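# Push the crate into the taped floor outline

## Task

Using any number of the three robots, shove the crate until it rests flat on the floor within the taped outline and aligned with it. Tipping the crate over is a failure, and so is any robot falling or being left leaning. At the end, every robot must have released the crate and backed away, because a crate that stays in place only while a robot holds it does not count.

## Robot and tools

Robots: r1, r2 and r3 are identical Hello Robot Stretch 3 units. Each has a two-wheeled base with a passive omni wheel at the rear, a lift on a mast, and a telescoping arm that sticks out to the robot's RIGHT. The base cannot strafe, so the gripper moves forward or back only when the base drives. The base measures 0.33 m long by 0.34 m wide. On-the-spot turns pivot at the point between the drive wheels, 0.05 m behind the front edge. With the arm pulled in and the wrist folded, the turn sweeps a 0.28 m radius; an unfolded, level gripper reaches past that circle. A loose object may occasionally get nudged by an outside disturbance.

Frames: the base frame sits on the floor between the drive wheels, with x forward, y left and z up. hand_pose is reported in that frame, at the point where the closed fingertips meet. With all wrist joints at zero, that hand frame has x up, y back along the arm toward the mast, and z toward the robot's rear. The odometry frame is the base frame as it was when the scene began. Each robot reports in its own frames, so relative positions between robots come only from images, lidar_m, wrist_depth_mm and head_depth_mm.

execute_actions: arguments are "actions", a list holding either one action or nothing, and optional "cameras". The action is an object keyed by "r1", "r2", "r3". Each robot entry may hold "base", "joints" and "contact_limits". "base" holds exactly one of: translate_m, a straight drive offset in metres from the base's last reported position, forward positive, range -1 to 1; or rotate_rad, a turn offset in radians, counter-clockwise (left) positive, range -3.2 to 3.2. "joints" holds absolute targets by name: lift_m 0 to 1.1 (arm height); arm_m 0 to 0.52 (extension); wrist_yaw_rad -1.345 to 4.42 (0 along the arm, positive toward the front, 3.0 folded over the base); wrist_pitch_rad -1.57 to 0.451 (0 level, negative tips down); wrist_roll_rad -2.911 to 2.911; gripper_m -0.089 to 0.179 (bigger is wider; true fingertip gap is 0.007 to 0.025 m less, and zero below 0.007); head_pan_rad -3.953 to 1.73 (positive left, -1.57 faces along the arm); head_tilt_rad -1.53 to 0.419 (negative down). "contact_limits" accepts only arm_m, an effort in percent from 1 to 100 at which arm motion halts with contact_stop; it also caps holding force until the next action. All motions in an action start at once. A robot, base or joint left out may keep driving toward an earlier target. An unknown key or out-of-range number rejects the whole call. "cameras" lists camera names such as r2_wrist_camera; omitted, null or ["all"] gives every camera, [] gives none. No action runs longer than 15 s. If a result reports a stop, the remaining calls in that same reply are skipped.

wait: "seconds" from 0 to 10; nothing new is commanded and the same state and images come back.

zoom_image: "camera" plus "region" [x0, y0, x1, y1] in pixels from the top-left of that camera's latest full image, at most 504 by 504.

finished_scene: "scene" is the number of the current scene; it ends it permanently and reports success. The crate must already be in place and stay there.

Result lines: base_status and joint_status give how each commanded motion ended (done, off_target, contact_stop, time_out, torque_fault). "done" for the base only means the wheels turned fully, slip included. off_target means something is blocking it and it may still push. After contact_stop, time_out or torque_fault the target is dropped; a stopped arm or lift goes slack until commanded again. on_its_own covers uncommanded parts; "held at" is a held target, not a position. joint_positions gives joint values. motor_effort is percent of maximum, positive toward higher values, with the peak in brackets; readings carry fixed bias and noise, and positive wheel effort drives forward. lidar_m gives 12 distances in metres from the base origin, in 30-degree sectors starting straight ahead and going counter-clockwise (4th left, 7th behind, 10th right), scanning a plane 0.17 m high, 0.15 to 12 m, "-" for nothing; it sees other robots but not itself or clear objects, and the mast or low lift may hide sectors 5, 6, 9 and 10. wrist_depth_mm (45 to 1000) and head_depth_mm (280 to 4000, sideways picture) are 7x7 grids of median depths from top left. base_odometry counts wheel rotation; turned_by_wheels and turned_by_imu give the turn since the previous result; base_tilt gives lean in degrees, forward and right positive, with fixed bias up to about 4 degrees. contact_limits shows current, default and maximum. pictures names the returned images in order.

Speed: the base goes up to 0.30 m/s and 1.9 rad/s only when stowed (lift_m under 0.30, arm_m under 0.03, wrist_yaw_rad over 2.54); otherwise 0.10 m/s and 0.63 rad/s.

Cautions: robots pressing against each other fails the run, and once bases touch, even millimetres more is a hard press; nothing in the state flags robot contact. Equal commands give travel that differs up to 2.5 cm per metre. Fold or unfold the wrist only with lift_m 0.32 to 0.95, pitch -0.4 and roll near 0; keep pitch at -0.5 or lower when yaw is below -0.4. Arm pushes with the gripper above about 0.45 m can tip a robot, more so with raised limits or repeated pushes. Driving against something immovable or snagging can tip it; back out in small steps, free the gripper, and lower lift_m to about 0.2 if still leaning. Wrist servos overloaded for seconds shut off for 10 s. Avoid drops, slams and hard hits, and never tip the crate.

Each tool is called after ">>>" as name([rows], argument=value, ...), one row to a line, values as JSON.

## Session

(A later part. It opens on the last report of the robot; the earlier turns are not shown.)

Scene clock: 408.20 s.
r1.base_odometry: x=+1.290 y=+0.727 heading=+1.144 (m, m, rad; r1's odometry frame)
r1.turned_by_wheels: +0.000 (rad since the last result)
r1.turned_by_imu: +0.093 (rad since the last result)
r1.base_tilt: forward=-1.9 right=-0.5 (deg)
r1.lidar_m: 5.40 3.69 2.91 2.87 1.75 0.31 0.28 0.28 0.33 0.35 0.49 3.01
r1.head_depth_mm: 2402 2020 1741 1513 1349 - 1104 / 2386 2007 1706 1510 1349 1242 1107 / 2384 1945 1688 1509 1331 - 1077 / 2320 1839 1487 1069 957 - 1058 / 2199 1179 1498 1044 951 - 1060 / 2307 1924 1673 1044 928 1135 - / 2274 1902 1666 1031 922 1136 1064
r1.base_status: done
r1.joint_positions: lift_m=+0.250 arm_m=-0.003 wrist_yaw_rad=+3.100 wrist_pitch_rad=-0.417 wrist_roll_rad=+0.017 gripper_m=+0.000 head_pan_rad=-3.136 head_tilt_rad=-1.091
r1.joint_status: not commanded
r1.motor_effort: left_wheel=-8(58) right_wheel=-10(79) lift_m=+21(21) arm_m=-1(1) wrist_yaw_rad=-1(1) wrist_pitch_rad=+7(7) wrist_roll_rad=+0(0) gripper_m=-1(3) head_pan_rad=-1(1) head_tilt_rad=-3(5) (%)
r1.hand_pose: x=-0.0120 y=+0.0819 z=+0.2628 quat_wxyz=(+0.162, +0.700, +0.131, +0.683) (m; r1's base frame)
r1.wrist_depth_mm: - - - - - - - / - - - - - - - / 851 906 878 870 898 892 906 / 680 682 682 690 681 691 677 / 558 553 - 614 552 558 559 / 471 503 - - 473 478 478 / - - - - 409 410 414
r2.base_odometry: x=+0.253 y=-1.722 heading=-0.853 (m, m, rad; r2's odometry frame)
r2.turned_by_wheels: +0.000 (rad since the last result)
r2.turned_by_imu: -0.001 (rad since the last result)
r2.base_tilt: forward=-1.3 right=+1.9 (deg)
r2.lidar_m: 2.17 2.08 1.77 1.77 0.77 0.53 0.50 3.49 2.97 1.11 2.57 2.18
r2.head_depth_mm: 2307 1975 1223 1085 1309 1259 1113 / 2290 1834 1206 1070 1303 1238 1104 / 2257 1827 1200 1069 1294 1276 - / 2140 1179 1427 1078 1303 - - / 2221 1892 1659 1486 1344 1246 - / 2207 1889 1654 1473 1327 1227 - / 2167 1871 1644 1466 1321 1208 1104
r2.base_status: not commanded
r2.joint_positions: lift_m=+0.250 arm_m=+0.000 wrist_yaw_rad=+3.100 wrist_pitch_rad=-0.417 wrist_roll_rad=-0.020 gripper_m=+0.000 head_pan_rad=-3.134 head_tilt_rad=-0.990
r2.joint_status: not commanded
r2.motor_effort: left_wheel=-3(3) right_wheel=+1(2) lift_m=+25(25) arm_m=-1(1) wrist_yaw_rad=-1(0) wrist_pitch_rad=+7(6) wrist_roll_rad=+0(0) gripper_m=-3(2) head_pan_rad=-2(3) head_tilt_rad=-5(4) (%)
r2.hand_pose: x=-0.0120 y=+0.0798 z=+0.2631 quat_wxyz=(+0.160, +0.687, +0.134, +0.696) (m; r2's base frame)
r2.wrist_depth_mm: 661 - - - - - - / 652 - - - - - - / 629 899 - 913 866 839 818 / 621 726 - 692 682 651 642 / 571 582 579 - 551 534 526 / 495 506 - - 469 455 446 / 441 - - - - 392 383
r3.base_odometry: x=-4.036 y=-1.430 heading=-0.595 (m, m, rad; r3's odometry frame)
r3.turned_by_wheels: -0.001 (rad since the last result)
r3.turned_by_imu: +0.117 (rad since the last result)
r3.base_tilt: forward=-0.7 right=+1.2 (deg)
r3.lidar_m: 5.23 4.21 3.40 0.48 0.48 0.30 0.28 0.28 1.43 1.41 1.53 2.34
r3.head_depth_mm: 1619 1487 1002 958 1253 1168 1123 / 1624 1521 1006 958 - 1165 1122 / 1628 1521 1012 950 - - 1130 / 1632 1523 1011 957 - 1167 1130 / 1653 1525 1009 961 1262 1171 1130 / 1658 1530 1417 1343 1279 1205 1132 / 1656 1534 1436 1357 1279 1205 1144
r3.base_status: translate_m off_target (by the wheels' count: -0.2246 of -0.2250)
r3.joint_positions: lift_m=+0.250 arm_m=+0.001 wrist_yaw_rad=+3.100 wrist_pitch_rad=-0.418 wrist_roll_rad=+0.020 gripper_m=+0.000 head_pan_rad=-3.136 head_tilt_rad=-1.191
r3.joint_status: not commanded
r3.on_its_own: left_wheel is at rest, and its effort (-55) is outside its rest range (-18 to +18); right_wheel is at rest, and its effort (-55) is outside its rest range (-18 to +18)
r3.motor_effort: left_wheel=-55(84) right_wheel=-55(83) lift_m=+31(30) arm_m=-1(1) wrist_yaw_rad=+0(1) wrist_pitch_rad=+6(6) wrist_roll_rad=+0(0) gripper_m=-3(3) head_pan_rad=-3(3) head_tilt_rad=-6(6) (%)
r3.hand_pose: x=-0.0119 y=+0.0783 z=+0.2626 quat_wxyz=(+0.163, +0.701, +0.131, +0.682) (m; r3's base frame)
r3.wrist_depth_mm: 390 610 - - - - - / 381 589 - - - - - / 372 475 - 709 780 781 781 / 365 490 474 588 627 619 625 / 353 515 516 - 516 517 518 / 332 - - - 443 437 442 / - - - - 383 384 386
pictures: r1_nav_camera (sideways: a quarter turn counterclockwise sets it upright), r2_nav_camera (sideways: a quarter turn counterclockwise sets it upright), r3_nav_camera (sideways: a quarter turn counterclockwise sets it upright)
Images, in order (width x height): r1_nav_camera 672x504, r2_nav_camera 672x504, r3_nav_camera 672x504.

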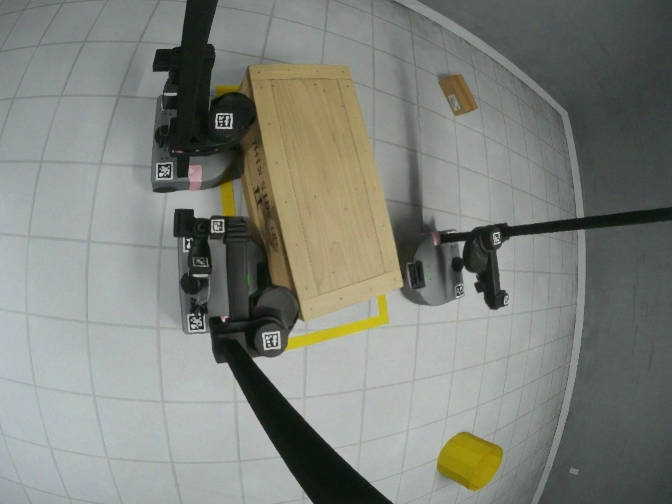

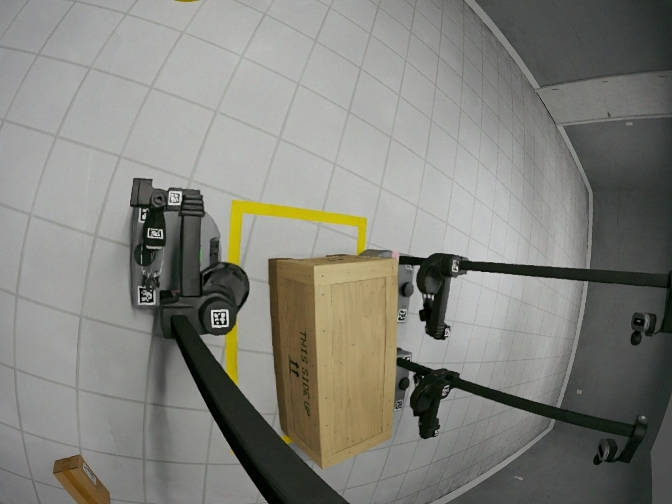

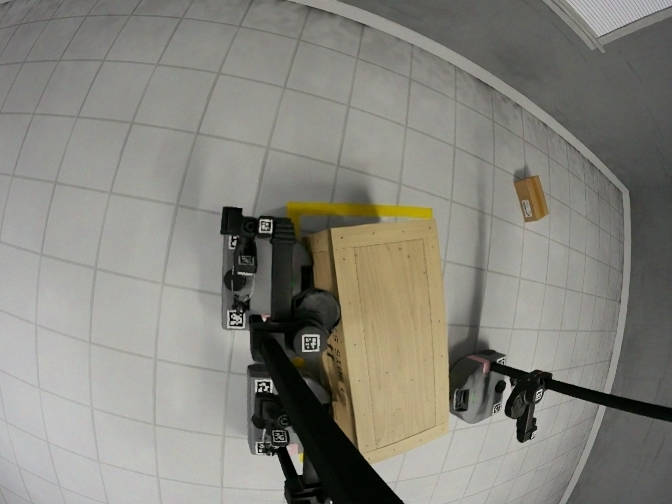

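>>> execute_actions([
  {"r3":{"base":{"translate_m":0.3}},"r2":{"base":{"rotate_rad":-0.2}}},
], cameras=[])

>>> execute_actions([
  {"r3":{"base":{"rotate_rad":0.72}},"r1":{"base":{"translate_m":0.02}}},
], cameras=[])

>>> execute_actions([
  {"r3":{"base":{"translate_m":-0.97}},"r1":{"base":{"rotate_rad":-1.335}},"r2":{"base":{"translate_m":-0.17}}},
], cameras=[])

>>> execute_actions([
  {"r3":{"base":{"rotate_rad":-2.17}},"r1":{"base":{"translate_m":0.55}}},
], cameras=["r1_nav_camera","r2_nav_camera","r3_nav_camera"])

Scene clock: 430.63 s.
r1.base_odometry: x=+1.290 y=+0.727 heading=+1.144 (m, m, rad; r1's odometry frame)
r1.turned_by_wheels: +0.000 (rad since the last result)
r1.turned_by_imu: +0.001 (rad since the last result)
r1.base_tilt: forward=-1.9 right=-0.3 (deg)
r1.lidar_m: 5.38 3.70 2.91 2.86 1.76 0.31 0.28 0.28 0.33 0.61 0.46 0.48
r1.head_depth_mm: 2419 2025 1744 1527 1356 - 1106 / 2397 1989 1711 1514 1349 1244 1100 / 2338 1950 1683 1488 1346 - 1072 / 2345 1856 1502 1068 958 - 1061 / 2243 1168 1491 1045 948 - 1053 / 2237 1940 1683 1045 931 1136 - / 2294 1914 1667 1032 927 1134 1094
r1.base_status: not commanded
r1.joint_positions: lift_m=+0.250 arm_m=-0.003 wrist_yaw_rad=+3.100 wrist_pitch_rad=-0.417 wrist_roll_rad=+0.017 gripper_m=+0.000 head_pan_rad=-3.136 head_tilt_rad=-1.091
r1.joint_status: not commanded
r1.motor_effort: left_wheel=-7(7) right_wheel=-10(10) lift_m=+21(21) arm_m=-1(1) wrist_yaw_rad=+0(0) wrist_pitch_rad=+7(7) wrist_roll_rad=+0(0) gripper_m=-2(1) head_pan_rad=-2(1) head_tilt_rad=-4(4) (%)
r1.hand_pose: x=-0.0120 y=+0.0819 z=+0.2628 quat_wxyz=(+0.162, +0.700, +0.131, +0.683) (m; r1's base frame)
r1.wrist_depth_mm: - - - - - - - / - - - - - - - / 854 883 870 893 896 870 891 / 686 680 684 690 694 686 698 / 561 556 - 593 558 557 565 / 474 505 - - 468 476 471 / - - - - 409 404 414
r2.base_odometry: x=+0.253 y=-1.722 heading=-1.053 (m, m, rad; r2's odometry frame)
r2.turned_by_wheels: -0.200 (rad since the last result)
r2.turned_by_imu: -0.204 (rad since the last result)
r2.base_tilt: forward=-1.4 right=+1.8 (deg)
r2.lidar_m: 2.17 2.27 1.82 1.77 1.86 0.58 0.50 4.06 3.03 1.11 1.11 2.24
r2.head_depth_mm: 2143 1895 1222 1142 1368 1256 1113 / 1410 1712 1211 1120 1346 1245 1101 / 2253 1812 1203 1103 1320 1283 - / 2242 1401 1196 1079 1306 - - / 2224 1214 1182 1076 1302 1246 - / 2084 1205 1634 1476 1330 1224 - / 2166 1871 1636 1466 1327 1207 1113
r2.base_status: done
r2.joint_positions: lift_m=+0.250 arm_m=+0.000 wrist_yaw_rad=+3.100 wrist_pitch_rad=-0.417 wrist_roll_rad=-0.020 gripper_m=+0.000 head_pan_rad=-3.134 head_tilt_rad=-0.990
r2.joint_status: not commanded
r2.motor_effort: left_wheel=+2(12) right_wheel=-1(5) lift_m=+25(25) arm_m=-1(1) wrist_yaw_rad=-1(1) wrist_pitch_rad=+7(6) wrist_roll_rad=+0(0) gripper_m=-2(2) head_pan_rad=-3(3) head_tilt_rad=-4(4) (%)
r2.hand_pose: x=-0.0120 y=+0.0798 z=+0.2631 quat_wxyz=(+0.160, +0.687, +0.134, +0.696) (m; r2's base frame)
r2.wrist_depth_mm: - - - - - - - / - - - - - - - / 928 979 - 905 871 845 826 / 729 733 - 688 672 655 636 / 601 584 570 - 548 536 520 / 492 500 - - 474 453 443 / 436 - - - - 393 386
r3.base_odometry: x=-3.787 y=-1.599 heading=-0.595 (m, m, rad; r3's odometry frame)
r3.turned_by_wheels: +0.000 (rad since the last result)
r3.turned_by_imu: +0.001 (rad since the last result)
r3.base_tilt: forward=-0.7 right=+1.2 (deg)
r3.lidar_m: 4.94 4.13 3.33 3.30 0.60 0.63 0.57 0.57 1.46 1.45 1.58 2.42
r3.head_depth_mm: 1466 1071 1193 1250 1260 1174 1113 / 1630 1074 1165 1338 - 1166 1122 / 1632 1075 1133 1343 - - 1127 / 1641 1084 1099 1336 - 1166 1133 / 1644 1092 1271 1332 1285 1170 1132 / 1648 1529 1435 1341 1282 1202 1137 / 1652 1533 1434 1350 1267 1205 1138
r3.base_status: done
r3.joint_positions: lift_m=+0.250 arm_m=+0.001 wrist_yaw_rad=+3.100 wrist_pitch_rad=-0.418 wrist_roll_rad=+0.020 gripper_m=+0.000 head_pan_rad=-3.136 head_tilt_rad=-1.191
r3.joint_status: not commanded
r3.motor_effort: left_wheel=+0(42) right_wheel=+1(43) lift_m=+31(30) arm_m=-1(1) wrist_yaw_rad=+0(0) wrist_pitch_rad=+6(6) wrist_roll_rad=+0(0) gripper_m=-3(2) head_pan_rad=-3(3) head_tilt_rad=-7(7) (%)
r3.hand_pose: x=-0.0119 y=+0.0783 z=+0.2626 quat_wxyz=(+0.163, +0.701, +0.131, +0.682) (m; r3's base frame)
r3.wrist_depth_mm: - - - - - - - / 628 635 - - - - - / 461 553 - 782 792 785 780 / 467 558 624 617 621 626 621 / 513 516 536 - 517 523 516 / 455 - - - 442 443 441 / - - - - 387 385 387
pictures: none
No camera images: the call's "cameras" was empty. Leave "cameras" out to get every camera's image.

Scene clock: 432.47 s.
r1.base_odometry: x=+1.298 y=+0.745 heading=+1.144 (m, m, rad; r1's odometry frame)
r1.turned_by_wheels: +0.000 (rad since the last result)
r1.turned_by_imu: +0.000 (rad since the last result)
r1.base_tilt: forward=-2.0 right=-0.4 (deg)
r1.lidar_m: 5.40 3.68 2.91 2.86 1.78 0.33 0.30 0.30 0.35 0.65 0.48 3.01
r1.head_depth_mm: 2404 2000 1738 1517 1350 - 1108 / 2375 1997 1721 1516 1343 1250 1101 / 2357 1921 1659 1502 1342 - 1073 / 2340 1853 1497 1066 966 - 1054 / 2234 1189 1499 1041 963 - 1055 / 2299 1928 1667 1042 949 1185 - / 2262 1910 1666 1034 927 1150 1087
r1.base_status: done
r1.joint_positions: lift_m=+0.250 arm_m=-0.003 wrist_yaw_rad=+3.100 wrist_pitch_rad=-0.417 wrist_roll_rad=+0.017 gripper_m=+0.000 head_pan_rad=-3.136 head_tilt_rad=-1.091
r1.joint_status: not commanded
r1.motor_effort: left_wheel=+0(8) right_wheel=+1(9) lift_m=+22(21) arm_m=-1(1) wrist_yaw_rad=-2(0) wrist_pitch_rad=+7(7) wrist_roll_rad=+0(0) gripper_m=-2(3) head_pan_rad=-2(1) head_tilt_rad=-4(4) (%)
r1.hand_pose: x=-0.0120 y=+0.0819 z=+0.2628 quat_wxyz=(+0.162, +0.700, +0.131, +0.683) (m; r1's base frame)
r1.wrist_depth_mm: - - - - - - - / - - - - - - - / 880 870 864 869 885 892 886 / 688 664 684 682 686 708 693 / 569 564 - 597 561 566 566 / 474 507 - - 476 482 479 / - - - - 412 414 410
r2.base_odometry: x=+0.253 y=-1.722 heading=-1.053 (m, m, rad; r2's odometry frame)
r2.turned_by_wheels: +0.000 (rad since the last result)
r2.turned_by_imu: +0.000 (rad since the last result)
r2.base_tilt: forward=-1.2 right=+1.9 (deg)
r2.lidar_m: 2.18 2.28 1.82 1.77 1.85 0.58 0.50 4.05 3.05 1.11 1.11 2.24
r2.head_depth_mm: 1416 1785 1219 1145 1374 1261 1110 / 2170 1731 1214 1118 1354 1237 1101 / 2264 1856 1201 1101 1320 1278 - / 2249 1798 1197 1082 1305 - - / 2211 1217 1185 1074 1301 1249 - / 2104 1401 1628 1472 1329 1226 - / 2182 1875 1638 1461 1326 1207 1108
r2.base_status: not commanded
r2.joint_positions: lift_m=+0.250 arm_m=+0.000 wrist_yaw_rad=+3.100 wrist_pitch_rad=-0.417 wrist_roll_rad=-0.020 gripper_m=+0.000 head_pan_rad=-3.134 head_tilt_rad=-0.990
r2.joint_status: not commanded
r2.motor_effort: left_wheel=+2(2) right_wheel=-1(1) lift_m=+25(25) arm_m=-1(1) wrist_yaw_rad=+0(1) wrist_pitch_rad=+7(7) wrist_roll_rad=+0(0) gripper_m=-2(2) head_pan_rad=-2(2) head_tilt_rad=-5(4) (%)
r2.hand_pose: x=-0.0120 y=+0.0798 z=+0.2631 quat_wxyz=(+0.160, +0.687, +0.134, +0.696) (m; r2's base frame)
r2.wrist_depth_mm: - - - - - - - / - - - - - - - / 964 960 - 909 869 848 816 / 730 729 - 688 674 665 644 / 594 587 573 - 551 539 524 / 495 507 - - 468 455 445 / 437 - - - - 392 384
r3.base_odometry: x=-3.787 y=-1.599 heading=+0.125 (m, m, rad; r3's odometry frame)
r3.turned_by_wheels: +0.720 (rad since the last result)
r3.turned_by_imu: +0.707 (rad since the last result)
r3.base_tilt: forward=-0.8 right=+1.3 (deg)
r3.lidar_m: 3.63 3.30 3.32 0.58 0.59 0.57 1.62 1.45 1.46 1.76 3.34 4.96
r3.head_depth_mm: 1623 1512 1058 1281 1260 1174 1120 / 1623 1517 1413 1319 - 1169 1118 / 1634 1510 1416 1343 - - 1126 / 1627 1524 1428 1336 - 1170 1131 / 1644 1516 1426 1345 1285 1171 1137 / 1638 1528 1433 1348 1277 1209 1139 / 1604 1532 1437 1337 1267 1202 1139
r3.base_status: done
r3.joint_positions: lift_m=+0.250 arm_m=+0.001 wrist_yaw_rad=+3.100 wrist_pitch_rad=-0.418 wrist_roll_rad=+0.020 gripper_m=+0.000 head_pan_rad=-3.136 head_tilt_rad=-1.191
r3.joint_status: not commanded
r3.motor_effort: left_wheel=-1(8) right_wheel=+4(13) lift_m=+30(30) arm_m=-1(1) wrist_yaw_rad=-1(0) wrist_pitch_rad=+6(6) wrist_roll_rad=-1(0) gripper_m=-3(3) head_pan_rad=-3(3) head_tilt_rad=-7(6) (%)
r3.hand_pose: x=-0.0119 y=+0.0783 z=+0.2626 quat_wxyz=(+0.163, +0.701, +0.131, +0.682) (m; r3's base frame)
r3.wrist_depth_mm: 446 534 - - - - - / 467 566 - 629 727 - - / 486 598 - 602 743 789 782 / 509 599 623 625 618 625 621 / 503 515 534 - 516 521 519 / 455 - - - 441 443 443 / - - - - 383 381 385
pictures: none
No camera images: the call's "cameras" was empty. Leave "cameras" out to get every camera's image.

Scene clock: 437.40 s.
r1.base_odometry: x=+1.298 y=+0.745 heading=-0.191 (m, m, rad; r1's odometry frame)
r1.turned_by_wheels: -1.335 (rad since the last result)
r1.turned_by_imu: -1.336 (rad since the last result)
r1.base_tilt: forward=-2.0 right=-0.3 (deg)
r1.lidar_m: 1.91 2.32 4.45 5.05 3.19 2.86 2.88 1.73 0.30 0.30 0.31 0.44
r1.head_depth_mm: 2429 2000 1738 1519 1354 - 1107 / 2373 2005 1721 1494 1346 1247 1102 / 2360 1945 1704 1497 1328 - 1066 / 2347 1967 1686 1494 1349 - 1061 / 2304 1926 1675 1485 1317 - 1056 / 2281 1937 1681 1476 1317 1227 - / 2263 1923 1657 1454 1307 1067 999
r1.base_status: done
r1.joint_positions: lift_m=+0.250 arm_m=-0.003 wrist_yaw_rad=+3.100 wrist_pitch_rad=-0.417 wrist_roll_rad=+0.017 gripper_m=+0.000 head_pan_rad=-3.136 head_tilt_rad=-1.091
r1.joint_status: not commanded
r1.motor_effort: left_wheel=+3(8) right_wheel=-2(7) lift_m=+22(21) arm_m=-1(1) wrist_yaw_rad=+0(0) wrist_pitch_rad=+7(7) wrist_roll_rad=+0(0) gripper_m=-2(2) head_pan_rad=-1(1) head_tilt_rad=-4(3) (%)
r1.hand_pose: x=-0.0120 y=+0.0819 z=+0.2628 quat_wxyz=(+0.162, +0.700, +0.131, +0.683) (m; r1's base frame)
r1.wrist_depth_mm: - - - - - - - / - - - - - - - / 842 882 876 889 893 897 883 / 671 687 686 669 687 676 688 / 558 559 - 610 564 563 563 / 469 506 - - 476 473 471 / - - - - 412 415 414
r2.base_odometry: x=+0.169 y=-1.575 heading=-1.053 (m, m, rad; r2's odometry frame)
r2.turned_by_wheels: +0.000 (rad since the last result)
r2.turned_by_imu: -0.001 (rad since the last result)
r2.base_tilt: forward=-1.2 right=+1.8 (deg)
r2.lidar_m: 2.34 2.43 1.82 1.77 0.69 0.39 0.33 4.06 3.02 1.24 1.16 2.40
r2.head_depth_mm: 2314 1969 1709 1083 1171 1253 1107 / 2290 1943 1715 1078 1075 1238 1105 / 2257 1946 1681 1072 1004 1275 - / 2234 1918 1646 1064 985 - - / 2209 1861 1382 1055 976 1236 - / 2100 1192 1450 1432 1329 1220 - / 2179 1811 1637 1469 1325 1205 1102
r2.base_status: done
r2.joint_positions: lift_m=+0.250 arm_m=+0.000 wrist_yaw_rad=+3.100 wrist_pitch_rad=-0.417 wrist_roll_rad=-0.020 gripper_m=+0.000 head_pan_rad=-3.134 head_tilt_rad=-0.990
r2.joint_status: not commanded
r2.motor_effort: left_wheel=+3(10) right_wheel=-1(6) lift_m=+25(25) arm_m=-1(1) wrist_yaw_rad=-1(0) wrist_pitch_rad=+7(6) wrist_roll_rad=+0(0) gripper_m=-2(2) head_pan_rad=-3(2) head_tilt_rad=-4(4) (%)
r2.hand_pose: x=-0.0120 y=+0.0798 z=+0.2631 quat_wxyz=(+0.160, +0.687, +0.134, +0.696) (m; r2's base frame)
r2.wrist_depth_mm: 643 - - - - - - / 597 - - - - - - / 568 959 - 907 883 854 823 / 531 724 - 685 677 655 642 / 503 582 573 - 552 540 527 / 463 504 - - 473 454 447 / 423 - - - - 391 384
r3.base_odometry: x=-4.750 y=-1.720 heading=+0.125 (m, m, rad; r3's odometry frame)
r3.turned_by_wheels: +0.000 (rad since the last result)
r3.turned_by_imu: -0.004 (rad since the last result)
r3.base_tilt: forward=-0.7 right=+1.3 (deg)
r3.lidar_m: 4.52 0.45 0.44 1.16 3.15 1.30 0.81 0.72 0.72 0.87 1.66 5.58
r3.head_depth_mm: 1466 1498 1406 1328 1258 1171 1121 / 1303 1492 1417 1329 - 1170 1121 / 1161 1460 1416 1337 - - 1123 / 1053 1307 1412 1325 - 1164 1128 / 965 1179 1403 1339 1282 1169 1130 / 885 1058 1329 1341 1279 1203 1139 / 817 971 1187 1334 1272 1197 1135
r3.base_status: done
r3.joint_positions: lift_m=+0.250 arm_m=+0.001 wrist_yaw_rad=+3.100 wrist_pitch_rad=-0.418 wrist_roll_rad=+0.020 gripper_m=+0.000 head_pan_rad=-3.136 head_tilt_rad=-1.191
r3.joint_status: not commanded
r3.motor_effort: left_wheel=-1(10) right_wheel=+4(8) lift_m=+31(30) arm_m=-1(1) wrist_yaw_rad=+0(1) wrist_pitch_rad=+6(6) wrist_roll_rad=+0(0) gripper_m=-3(3) head_pan_rad=-3(3) head_tilt_rad=-6(7) (%)
r3.hand_pose: x=-0.0119 y=+0.0783 z=+0.2626 quat_wxyz=(+0.163, +0.701, +0.131, +0.682) (m; r3's base frame)
r3.wrist_depth_mm: - - - - - 390 347 / 860 - - - - 417 368 / 785 778 - 787 707 445 392 / 632 625 625 628 572 501 419 / 521 516 535 - 513 520 468 / 456 - - - 443 440 443 / - - - - 384 384 385
pictures: none
No camera images: the call's "cameras" was empty. Leave "cameras" out to get every camera's image.

Scene clock: 440.87 s.
r1.base_odometry: x=+1.838 y=+0.641 heading=-0.191 (m, m, rad; r1's odometry frame)
r1.turned_by_wheels: +0.000 (rad since the last result)
r1.turned_by_imu: +0.002 (rad since the last result)
r1.base_tilt: forward=-2.0 right=-0.4 (deg)
r1.lidar_m: 1.39 1.68 3.24 5.23 3.77 3.39 3.39 0.43 0.32 0.31 0.60 0.61
r1.head_depth_mm: 2400 2009 1728 1510 1350 - 1107 / 2372 1994 1730 1510 1341 1248 1100 / 2364 1977 1704 1489 1334 - 1075 / 2342 1958 1678 1494 1348 - 1055 / 2307 1949 1693 1481 1325 - 1052 / 2270 1927 1672 1432 1288 1214 - / 2281 1904 1673 1047 1012 1045 1041
r1.base_status: done
r1.joint_positions: lift_m=+0.250 arm_m=-0.003 wrist_yaw_rad=+3.100 wrist_pitch_rad=-0.417 wrist_roll_rad=+0.017 gripper_m=+0.000 head_pan_rad=-3.136 head_tilt_rad=-1.091
r1.joint_status: not commanded
r1.motor_effort: left_wheel=+2(8) right_wheel=-3(6) lift_m=+21(21) arm_m=-1(1) wrist_yaw_rad=-1(1) wrist_pitch_rad=+7(7) wrist_roll_rad=+0(0) gripper_m=-2(2) head_pan_rad=-1(1) head_tilt_rad=-4(5) (%)
r1.hand_pose: x=-0.0120 y=+0.0819 z=+0.2628 quat_wxyz=(+0.162, +0.700, +0.131, +0.683) (m; r1's base frame)
r1.wrist_depth_mm: - - - - - - - / - - - - - - - / 866 885 882 887 870 885 881 / 680 680 676 679 694 680 686 / 561 559 - 606 558 572 560 / 471 505 - - 470 474 474 / - - - - 413 409 406
r2.base_odometry: x=+0.169 y=-1.575 heading=-1.053 (m, m, rad; r2's odometry frame)
r2.turned_by_wheels: +0.000 (rad since the last result)
r2.turned_by_imu: -0.001 (rad since the last result)
r2.base_tilt: forward=-1.2 right=+1.8 (deg)
r2.lidar_m: 2.34 2.43 1.83 1.77 0.69 0.39 0.33 4.04 3.05 1.24 1.15 2.41
r2.head_depth_mm: 2202 1342 1360 1082 1177 1260 1107 / 2302 1488 1490 1076 1073 1239 1108 / 2273 1894 1569 1069 1005 1278 - / 2235 1923 1674 1063 987 - - / 2220 1917 1669 1054 975 1232 - / 2198 1886 1646 1452 1327 1225 - / 2181 1886 1646 1467 1321 1205 1106
r2.base_status: not commanded
r2.joint_positions: lift_m=+0.250 arm_m=+0.000 wrist_yaw_rad=+3.100 wrist_pitch_rad=-0.417 wrist_roll_rad=-0.020 gripper_m=+0.000 head_pan_rad=-3.134 head_tilt_rad=-0.990
r2.joint_status: not commanded
r2.motor_effort: left_wheel=+2(2) right_wheel=-1(2) lift_m=+25(25) arm_m=-1(1) wrist_yaw_rad=+0(0) wrist_pitch_rad=+6(6) wrist_roll_rad=+0(0) gripper_m=-2(2) head_pan_rad=-3(2) head_tilt_rad=-4(4) (%)
r2.hand_pose: x=-0.0120 y=+0.0798 z=+0.2631 quat_wxyz=(+0.160, +0.687, +0.134, +0.696) (m; r2's base frame)
r2.wrist_depth_mm: 644 - - - - - - / 608 - - - - - - / 563 930 - 909 877 849 810 / 535 724 - 695 676 660 640 / 502 589 573 - 545 538 524 / 464 503 - - 471 452 445 / 423 - - - - 394 383
r3.base_odometry: x=-4.750 y=-1.720 heading=-2.045 (m, m, rad; r3's odometry frame)
r3.turned_by_wheels: -2.170 (rad since the last result)
r3.turned_by_imu: -2.130 (rad since the last result)
r3.base_tilt: forward=-0.7 right=+1.3 (deg)
r3.lidar_m: 0.72 0.84 1.46 5.59 0.73 0.46 0.44 0.45 3.16 1.44 0.83 0.72
r3.head_depth_mm: 1610 1505 1375 1316 1255 1178 1121 / 1161 1077 1005 1268 - 1164 1123 / 1155 1075 1003 1183 - - 1128 / 1161 1083 1013 1271 - 1168 1130 / 1467 1484 1403 1330 1286 1171 1134 / 1440 1488 1427 1350 1280 1208 1136 / 1390 1512 1442 1358 1271 1201 1144
r3.base_status: done
r3.joint_positions: lift_m=+0.250 arm_m=+0.001 wrist_yaw_rad=+3.100 wrist_pitch_rad=-0.418 wrist_roll_rad=+0.020 gripper_m=+0.000 head_pan_rad=-3.136 head_tilt_rad=-1.191
r3.joint_status: not commanded
r3.motor_effort: left_wheel=+2(11) right_wheel=-2(9) lift_m=+30(30) arm_m=-1(1) wrist_yaw_rad=+0(0) wrist_pitch_rad=+6(6) wrist_roll_rad=-1(0) gripper_m=-3(3) head_pan_rad=-3(3) head_tilt_rad=-7(6) (%)
r3.hand_pose: x=-0.0119 y=+0.0782 z=+0.2626 quat_wxyz=(+0.163, +0.701, +0.131, +0.682) (m; r3's base frame)
r3.wrist_depth_mm: - - - - - - - / 631 - - - - - - / 558 741 - 779 785 785 789 / 560 623 625 624 622 626 619 / 514 515 536 - 516 516 516 / 454 - - - 440 441 443 / - - - - 386 387 384
pictures: r1_nav_camera (sideways: a quarter turn counterclockwise sets it upright), r2_nav_camera (sideways: a quarter turn counterclockwise sets it upright), r3_nav_camera (sideways: a quarter turn counterclockwise sets it upright)
Images, in order (width x height): r1_nav_camera 672x504, r2_nav_camera 672x504, r3_nav_camera 672x504.

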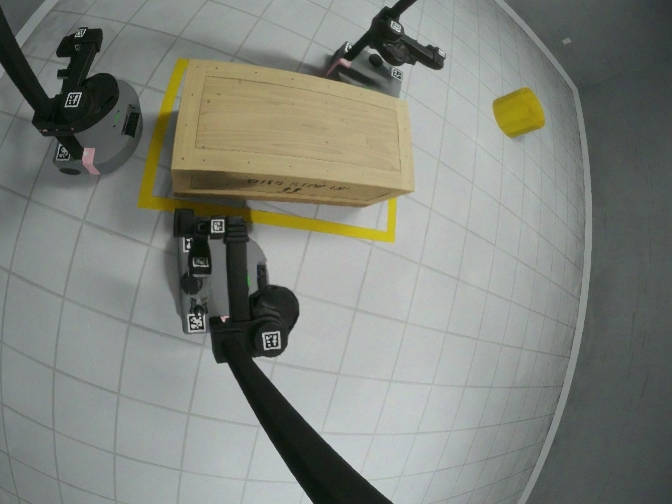

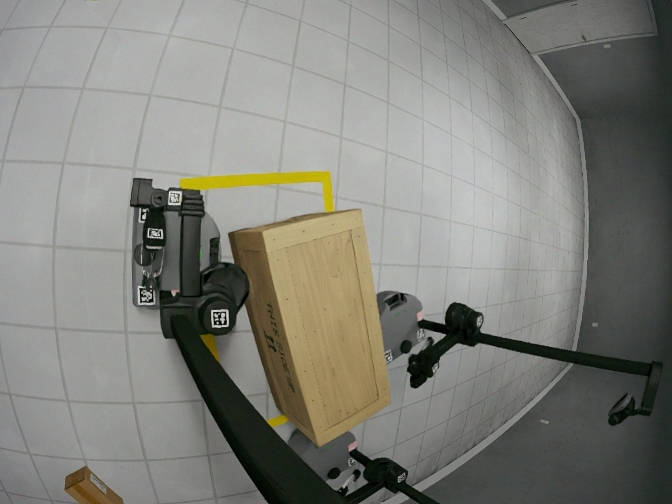

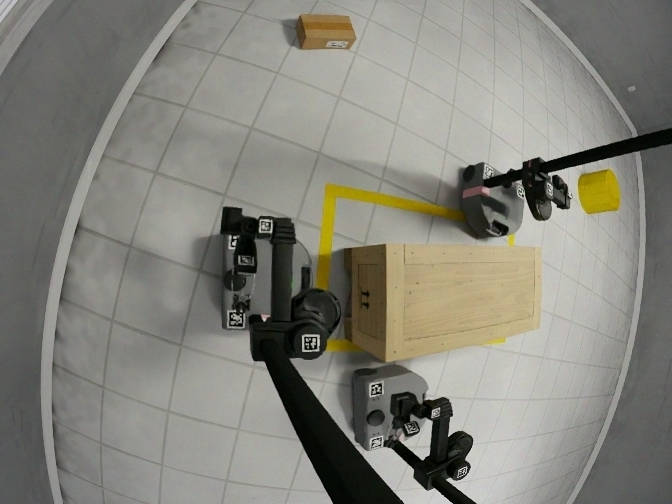

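>>> execute_actions([
  {"r3":{"base":{"rotate_rad":0.18}},"r1":{"base":{"rotate_rad":1.40}}},
], cameras=[])

>>> execute_actions([
  {"r3":{"base":{"translate_m":-0.16}},"r1":{"base":{"translate_m":-0.03}},"r2":{"base":{"translate_m":-0.05}}},
], cameras=["r1_nav_camera","r2_nav_camera","r3_nav_camera"])

Scene clock: 445.83 s.
r1.base_odometry: x=+1.838 y=+0.641 heading=+1.209 (m, m, rad; r1's odometry frame)
r1.turned_by_wheels: +1.400 (rad since the last result)
r1.turned_by_imu: +1.404 (rad since the last result)
r1.base_tilt: forward=-2.1 right=-0.5 (deg)
r1.lidar_m: 5.19 4.15 3.40 3.38 0.53 0.34 0.31 0.32 0.59 1.38 1.53 2.39
r1.head_depth_mm: 2402 1200 1470 1074 1100 - 1108 / 2384 2008 1569 1063 1035 1250 1102 / 2385 1966 1706 1059 992 - 1075 / 2316 1970 1695 1050 974 - 1058 / 2311 1947 1688 1048 965 - 1056 / 2285 1865 1670 1451 1318 1217 - / 2278 1869 1647 1419 1237 1181 1089
r1.base_status: done
r1.joint_positions: lift_m=+0.250 arm_m=-0.003 wrist_yaw_rad=+3.100 wrist_pitch_rad=-0.417 wrist_roll_rad=+0.017 gripper_m=+0.000 head_pan_rad=-3.136 head_tilt_rad=-1.091
r1.joint_status: not commanded
r1.motor_effort: left_wheel=-1(6) right_wheel=+3(11) lift_m=+21(21) arm_m=-1(1) wrist_yaw_rad=+0(0) wrist_pitch_rad=+7(7) wrist_roll_rad=+0(0) gripper_m=-1(2) head_pan_rad=-1(1) head_tilt_rad=-4(4) (%)
r1.hand_pose: x=-0.0120 y=+0.0819 z=+0.2628 quat_wxyz=(+0.162, +0.700, +0.131, +0.683) (m; r1's base frame)
r1.wrist_depth_mm: 574 - - - - - - / 560 - - - - - - / 535 829 876 881 883 861 872 / 531 677 702 696 701 678 693 / 492 562 - 592 556 564 562 / 456 508 - - 480 469 477 / - - - - 413 406 413
r2.base_odometry: x=+0.169 y=-1.575 heading=-1.053 (m, m, rad; r2's odometry frame)
r2.turned_by_wheels: +0.000 (rad since the last result)
r2.turned_by_imu: -0.001 (rad since the last result)
r2.base_tilt: forward=-1.2 right=+1.7 (deg)
r2.lidar_m: 2.34 2.43 1.83 1.77 0.68 0.39 0.34 4.05 3.03 1.24 1.16 2.42
r2.head_depth_mm: 2153 1187 1202 1085 1170 1259 1109 / 2289 1870 1491 1079 1073 1237 1106 / 2247 1939 1686 1071 1009 1278 - / 2243 1908 1684 1065 986 - - / 2213 1906 1667 1054 978 1234 - / 2192 1884 1656 1453 1327 1226 - / 2181 1863 1652 1469 1324 1196 1104
r2.base_status: not commanded
r2.joint_positions: lift_m=+0.250 arm_m=+0.000 wrist_yaw_rad=+3.100 wrist_pitch_rad=-0.417 wrist_roll_rad=-0.020 gripper_m=+0.000 head_pan_rad=-3.134 head_tilt_rad=-0.990
r2.joint_status: not commanded
r2.motor_effort: left_wheel=+2(2) right_wheel=-1(1) lift_m=+25(25) arm_m=-1(1) wrist_yaw_rad=+0(0) wrist_pitch_rad=+7(7) wrist_roll_rad=+0(0) gripper_m=-2(2) head_pan_rad=-3(3) head_tilt_rad=-4(4) (%)
r2.hand_pose: x=-0.0120 y=+0.0798 z=+0.2631 quat_wxyz=(+0.160, +0.687, +0.134, +0.696) (m; r2's base frame)
r2.wrist_depth_mm: 644 - - - - - - / 610 - - - - - - / 563 926 - 903 873 853 820 / 531 721 - 696 677 663 643 / 502 587 572 - 550 537 534 / 467 507 - - 473 453 445 / 425 - - - - 393 387
r3.base_odometry: x=-4.750 y=-1.720 heading=-1.865 (m, m, rad; r3's odometry frame)
r3.turned_by_wheels: +0.180 (rad since the last result)
r3.turned_by_imu: +0.177 (rad since the last result)
r3.base_tilt: forward=-0.7 right=+1.3 (deg)
r3.lidar_m: 0.74 0.96 2.17 5.68 0.82 0.44 0.44 3.37 3.15 1.12 0.77 0.72
r3.head_depth_mm: 1154 1066 999 1173 1256 1178 1127 / 1155 1077 1006 1171 - 1164 1127 / 1166 1079 1008 1182 - - 1121 / 1459 1501 1386 1315 - 1168 1125 / 1411 1519 1435 1335 1288 1168 1128 / 1610 1526 1433 1340 1271 1202 1135 / 1660 1532 1442 1353 1270 1192 1143
r3.base_status: done
r3.joint_positions: lift_m=+0.250 arm_m=+0.001 wrist_yaw_rad=+3.100 wrist_pitch_rad=-0.418 wrist_roll_rad=+0.020 gripper_m=+0.000 head_pan_rad=-3.136 head_tilt_rad=-1.191
r3.joint_status: not commanded
r3.motor_effort: left_wheel=-1(8) right_wheel=+5(12) lift_m=+30(31) arm_m=-1(1) wrist_yaw_rad=+0(1) wrist_pitch_rad=+6(7) wrist_roll_rad=-1(0) gripper_m=-3(3) head_pan_rad=-3(2) head_tilt_rad=-6(7) (%)
r3.hand_pose: x=-0.0119 y=+0.0782 z=+0.2626 quat_wxyz=(+0.163, +0.701, +0.131, +0.682) (m; r3's base frame)
r3.wrist_depth_mm: - - - - - - - / 624 631 - - - - - / 487 528 - 776 787 776 775 / 483 571 619 624 620 621 629 / 457 519 535 - 519 515 512 / 444 - - - 440 439 440 / - - - - 385 387 386
pictures: none
No camera images: the call's "cameras" was empty. Leave "cameras" out to get every camera's image.

Scene clock: 447.80 s.
r1.base_odometry: x=+1.828 y=+0.613 heading=+1.209 (m, m, rad; r1's odometry frame)
r1.turned_by_wheels: +0.000 (rad since the last result)
r1.turned_by_imu: +0.000 (rad since the last result)
r1.base_tilt: forward=-2.0 right=-0.5 (deg)
r1.lidar_m: 5.23 4.17 3.42 3.38 0.48 0.31 0.28 0.29 1.39 1.38 1.52 2.38
r1.head_depth_mm: 2408 1163 1300 1078 999 - 1107 / 2375 2004 1690 1061 997 1251 1096 / 2359 1979 1706 1056 977 - 1066 / 2350 1970 1699 1051 960 - 1061 / 2319 1966 1669 1044 952 - 1056 / 2304 1857 1663 1044 1202 1220 - / 2293 1877 1657 873 1156 1180 1091
r1.base_status: done
r1.joint_positions: lift_m=+0.250 arm_m=-0.003 wrist_yaw_rad=+3.100 wrist_pitch_rad=-0.417 wrist_roll_rad=+0.017 gripper_m=+0.000 head_pan_rad=-3.136 head_tilt_rad=-1.091
r1.joint_status: not commanded
r1.motor_effort: left_wheel=+0(8) right_wheel=+3(7) lift_m=+21(21) arm_m=-2(2) wrist_yaw_rad=+0(1) wrist_pitch_rad=+7(7) wrist_roll_rad=+0(0) gripper_m=-2(2) head_pan_rad=-1(1) head_tilt_rad=-4(3) (%)
r1.hand_pose: x=-0.0120 y=+0.0819 z=+0.2628 quat_wxyz=(+0.162, +0.700, +0.131, +0.683) (m; r1's base frame)
r1.wrist_depth_mm: 514 - - - - - - / 490 - - - - - - / 490 764 872 879 861 875 872 / 469 644 671 686 661 693 674 / 440 557 - 604 558 555 565 / 418 496 - - 475 480 473 / - - - - 419 411 414
r2.base_odometry: x=+0.144 y=-1.531 heading=-1.053 (m, m, rad; r2's odometry frame)
r2.turned_by_wheels: +0.000 (rad since the last result)
r2.turned_by_imu: +0.000 (rad since the last result)
r2.base_tilt: forward=-1.1 right=+1.7 (deg)
r2.lidar_m: 2.39 2.43 1.83 1.78 0.58 0.33 0.29 0.29 3.02 2.97 1.18 2.47
r2.head_depth_mm: 2132 1149 1161 1089 1021 1259 1109 / 2302 1944 1455 1077 1001 1235 1107 / 2260 1933 1690 1073 979 1210 - / 2239 1913 1677 1062 960 - - / 2214 1893 1675 1054 955 1082 - / 2188 1876 1658 1447 1327 1224 - / 2177 1864 1643 1463 1323 1205 1101
r2.base_status: done
r2.joint_positions: lift_m=+0.250 arm_m=+0.000 wrist_yaw_rad=+3.100 wrist_pitch_rad=-0.417 wrist_roll_rad=-0.020 gripper_m=+0.000 head_pan_rad=-3.134 head_tilt_rad=-0.990
r2.joint_status: not commanded
r2.motor_effort: left_wheel=+2(11) right_wheel=-1(6) lift_m=+25(25) arm_m=-1(1) wrist_yaw_rad=+0(0) wrist_pitch_rad=+7(6) wrist_roll_rad=+0(0) gripper_m=-2(2) head_pan_rad=-3(3) head_tilt_rad=-4(4) (%)
r2.hand_pose: x=-0.0120 y=+0.0798 z=+0.2631 quat_wxyz=(+0.160, +0.687, +0.134, +0.696) (m; r2's base frame)
r2.wrist_depth_mm: 544 - - - - - - / 513 876 - - - - - / 479 824 - 916 879 853 823 / 450 694 - 692 671 660 640 / 425 576 578 - 547 540 524 / 407 502 - - 475 455 444 / 357 - - - - 393 388
r3.base_odometry: x=-4.704 y=-1.567 heading=-1.865 (m, m, rad; r3's odometry frame)
r3.turned_by_wheels: +0.000 (rad since the last result)
r3.turned_by_imu: -0.001 (rad since the last result)
r3.base_tilt: forward=-0.7 right=+1.3 (deg)
r3.lidar_m: 0.88 1.14 2.61 5.79 0.35 0.28 0.28 3.29 3.08 1.34 0.92 0.87
r3.head_depth_mm: 1145 1070 998 938 1125 1176 1119 / 1157 1068 1004 941 - 1166 1122 / 1177 1075 1009 953 - - 1124 / 1080 1378 1408 1013 - 1176 1137 / 1072 1382 1425 1340 1287 1164 1135 / 1628 1520 1430 1349 1279 1205 1132 / 1670 1540 1427 1343 1276 1199 1140
r3.base_status: done
r3.joint_positions: lift_m=+0.250 arm_m=+0.001 wrist_yaw_rad=+3.100 wrist_pitch_rad=-0.418 wrist_roll_rad=+0.020 gripper_m=+0.000 head_pan_rad=-3.136 head_tilt_rad=-1.191
r3.joint_status: not commanded
r3.motor_effort: left_wheel=-1(10) right_wheel=+4(9) lift_m=+30(30) arm_m=-1(1) wrist_yaw_rad=+0(1) wrist_pitch_rad=+6(6) wrist_roll_rad=+0(0) gripper_m=-3(3) head_pan_rad=-3(3) head_tilt_rad=-6(7) (%)
r3.hand_pose: x=-0.0119 y=+0.0782 z=+0.2626 quat_wxyz=(+0.163, +0.701, +0.131, +0.682) (m; r3's base frame)
r3.wrist_depth_mm: 277 - - - - - - / 284 584 - - - - - / 287 384 - 786 790 796 788 / 292 393 499 627 623 623 628 / 296 395 536 - 518 518 513 / 280 - - - 441 442 443 / - - - - 384 385 384
pictures: r1_nav_camera (sideways: a quarter turn counterclockwise sets it upright), r2_nav_camera (sideways: a quarter turn counterclockwise sets it upright), r3_nav_camera (sideways: a quarter turn counterclockwise sets it upright)
Images, in order (width x height): r1_nav_camera 672x504, r2_nav_camera 672x504, r3_nav_camera 672x504.

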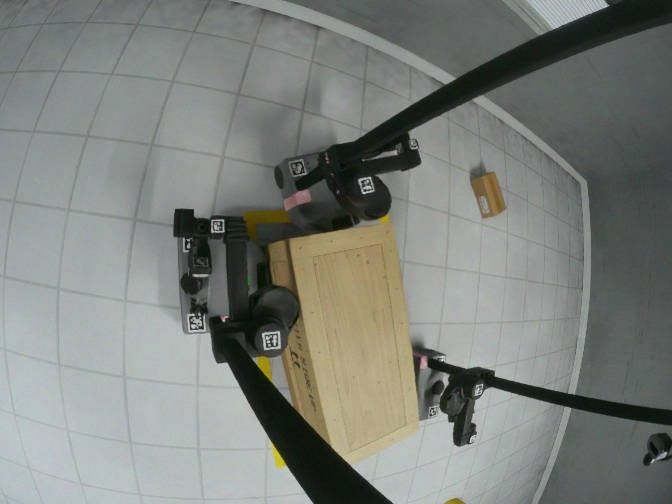

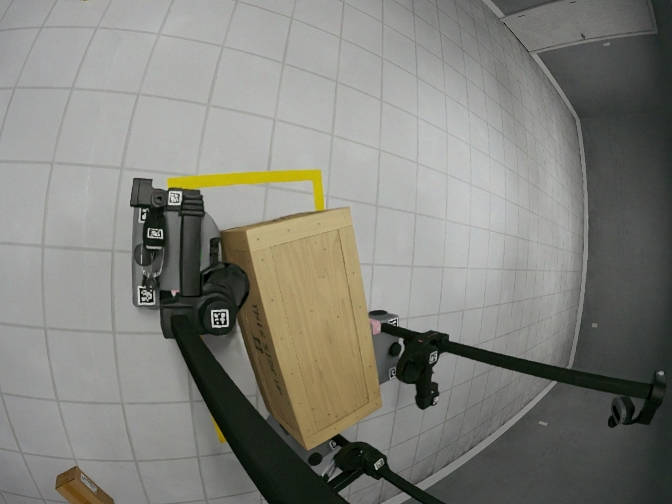

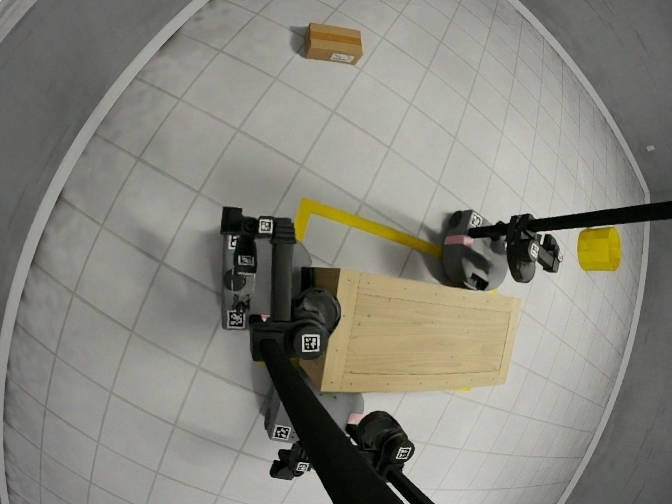

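>>> execute_actions([
  {"r3":{"base":{"translate_m":-0.07}},"r1":{"base":{"translate_m":-0.08}}},
], cameras=["r1_nav_camera","r2_nav_camera","r3_nav_camera"])

Scene clock: 451.53 s.
r1.base_odometry: x=+1.799 y=+0.538 heading=+1.208 (m, m, rad; r1's odometry frame)
r1.turned_by_wheels: -0.001 (rad since the last result)
r1.turned_by_imu: +0.037 (rad since the last result)
r1.base_tilt: forward=-2.0 right=-0.4 (deg)
r1.lidar_m: 5.27 4.07 3.41 3.40 0.39 0.29 0.28 0.29 1.38 1.37 1.53 2.49
r1.head_depth_mm: 2418 2039 1415 1072 972 - 1104 / 2373 1984 1722 1065 964 1231 1101 / 2378 1983 1711 1067 958 - 1069 / 2337 1965 1705 1058 956 - 1059 / 2325 1938 1674 1045 945 - 1056 / 2301 1815 1681 926 1181 1225 - / 2272 1920 1660 912 1121 1178 1085
r1.base_status: translate_m off_target (by the wheels' count: -0.0796 of -0.0800)
r1.joint_positions: lift_m=+0.250 arm_m=-0.003 wrist_yaw_rad=+3.100 wrist_pitch_rad=-0.417 wrist_roll_rad=+0.017 gripper_m=+0.000 head_pan_rad=-3.136 head_tilt_rad=-1.091
r1.joint_status: not commanded
r1.on_its_own: left_wheel is at rest, and its effort (-49) is outside its rest range (-18 to +18); right_wheel is at rest, and its effort (-49) is outside its rest range (-18 to +18)
r1.motor_effort: left_wheel=-49(71) right_wheel=-49(74) lift_m=+21(22) arm_m=-1(1) wrist_yaw_rad=+0(1) wrist_pitch_rad=+7(7) wrist_roll_rad=+0(0) gripper_m=-3(2) head_pan_rad=+0(1) head_tilt_rad=-3(4) (%)
r1.hand_pose: x=-0.0120 y=+0.0819 z=+0.2628 quat_wxyz=(+0.162, +0.700, +0.131, +0.683) (m; r1's base frame)
r1.wrist_depth_mm: 385 480 - - - - - / 379 515 - - - - - / 378 537 876 894 858 875 894 / 374 515 675 685 693 703 676 / 364 516 - 604 554 561 569 / 351 489 - - 476 472 485 / - - - - 410 409 413
r2.base_odometry: x=+0.144 y=-1.531 heading=-1.053 (m, m, rad; r2's odometry frame)
r2.turned_by_wheels: +0.000 (rad since the last result)
r2.turned_by_imu: -0.001 (rad since the last result)
r2.base_tilt: forward=-1.2 right=+1.7 (deg)
r2.lidar_m: 2.39 2.43 1.83 1.78 0.53 0.34 0.31 0.31 3.03 2.96 1.18 2.47
r2.head_depth_mm: 2266 1132 1137 1083 1001 1250 1109 / 2283 1950 1468 1074 994 1219 1104 / 2259 1939 1704 1067 975 1159 - / 2246 1925 1675 1061 972 - - / 2227 1896 1657 1059 955 1120 - / 2193 1892 1656 1430 1295 1225 - / 2179 1865 1652 1461 1323 1204 1105
r2.base_status: not commanded
r2.joint_positions: lift_m=+0.250 arm_m=+0.000 wrist_yaw_rad=+3.100 wrist_pitch_rad=-0.417 wrist_roll_rad=-0.020 gripper_m=+0.000 head_pan_rad=-3.134 head_tilt_rad=-0.990
r2.joint_status: not commanded
r2.motor_effort: left_wheel=+2(2) right_wheel=-1(2) lift_m=+25(26) arm_m=-1(1) wrist_yaw_rad=+0(0) wrist_pitch_rad=+6(6) wrist_roll_rad=+0(0) gripper_m=-2(2) head_pan_rad=-3(3) head_tilt_rad=-4(4) (%)
r2.hand_pose: x=-0.0120 y=+0.0798 z=+0.2631 quat_wxyz=(+0.160, +0.687, +0.134, +0.696) (m; r2's base frame)
r2.wrist_depth_mm: 462 - - - - - - / 442 786 - - - - - / 432 692 - 905 877 837 821 / 417 658 - 688 678 656 642 / 401 562 573 - 551 533 530 / 388 501 - - 472 452 443 / 350 - - - - 392 386
r3.base_odometry: x=-4.683 y=-1.500 heading=-1.864 (m, m, rad; r3's odometry frame)
r3.turned_by_wheels: +0.001 (rad since the last result)
r3.turned_by_imu: +0.181 (rad since the last result)
r3.base_tilt: forward=-0.7 right=+1.3 (deg)
r3.lidar_m: 0.96 1.43 5.67 0.58 0.29 0.27 0.27 3.11 2.52 1.15 0.91 0.89
r3.head_depth_mm: 1159 1070 1003 942 905 1169 1124 / 1387 1077 1000 943 - 1165 1127 / 1018 1359 1015 954 - - 1125 / 1161 1383 1429 1297 - 1173 1128 / 1633 1514 1418 1349 1281 1173 1132 / 1641 1530 1423 1345 1272 1203 1138 / 1648 1532 1433 1352 1266 1202 1132
r3.base_status: translate_m off_target (by the wheels' count: -0.0698 of -0.0700)
r3.joint_positions: lift_m=+0.250 arm_m=+0.001 wrist_yaw_rad=+3.100 wrist_pitch_rad=-0.418 wrist_roll_rad=+0.020 gripper_m=+0.000 head_pan_rad=-3.136 head_tilt_rad=-1.191
r3.joint_status: not commanded
r3.on_its_own: right_wheel is at rest, and its effort (-50) is outside its rest range (-18 to +18)
r3.motor_effort: left_wheel=-8(78) right_wheel=-50(100) lift_m=+30(30) arm_m=-1(2) wrist_yaw_rad=+0(1) wrist_pitch_rad=+6(6) wrist_roll_rad=+0(0) gripper_m=-3(3) head_pan_rad=-3(3) head_tilt_rad=-5(6) (%)
r3.hand_pose: x=-0.0119 y=+0.0782 z=+0.2626 quat_wxyz=(+0.163, +0.701, +0.131, +0.682) (m; r3's base frame)
r3.wrist_depth_mm: 226 270 - - - - - / 235 288 - - - - - / 243 300 - 573 782 785 780 / 253 314 387 597 620 618 623 / 263 322 420 - 521 519 513 / 265 - - - 444 444 442 / - - - - 383 385 386
pictures: r1_nav_camera (sideways: a quarter turn counterclockwise sets it upright), r2_nav_camera (sideways: a quarter turn counterclockwise sets it upright), r3_nav_camera (sideways: a quarter turn counterclockwise sets it upright)
Images, in order (width x height): r1_nav_camera 672x504, r2_nav_camera 672x504, r3_nav_camera 672x504.

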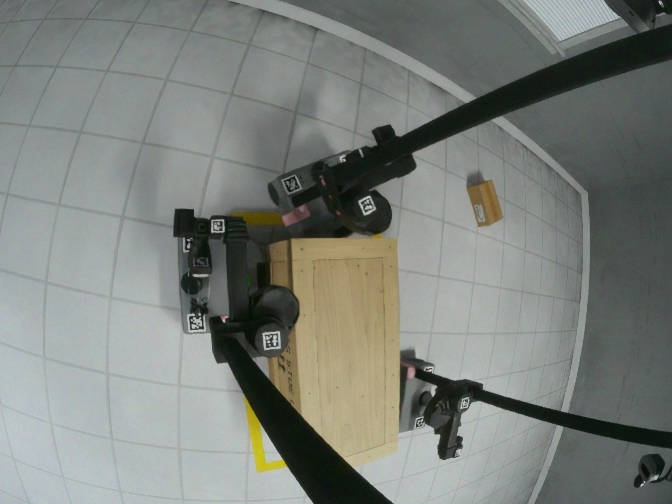

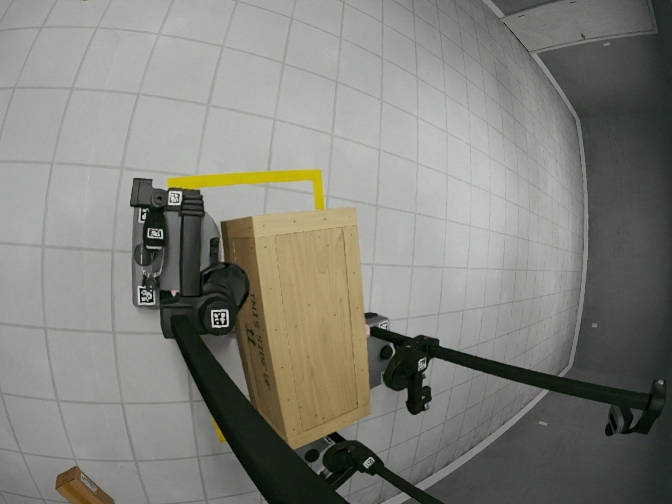

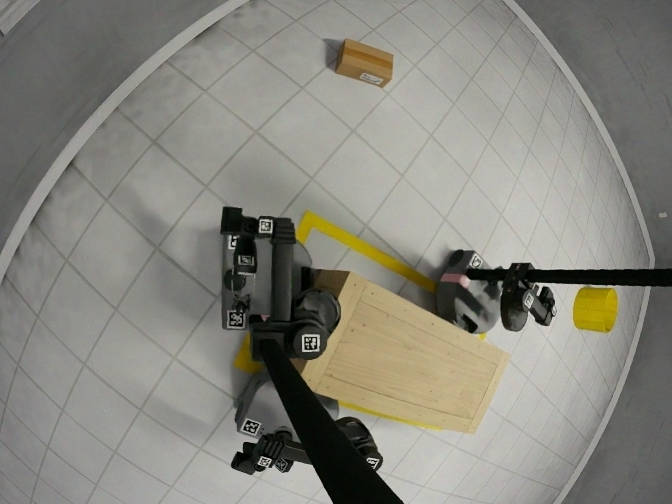

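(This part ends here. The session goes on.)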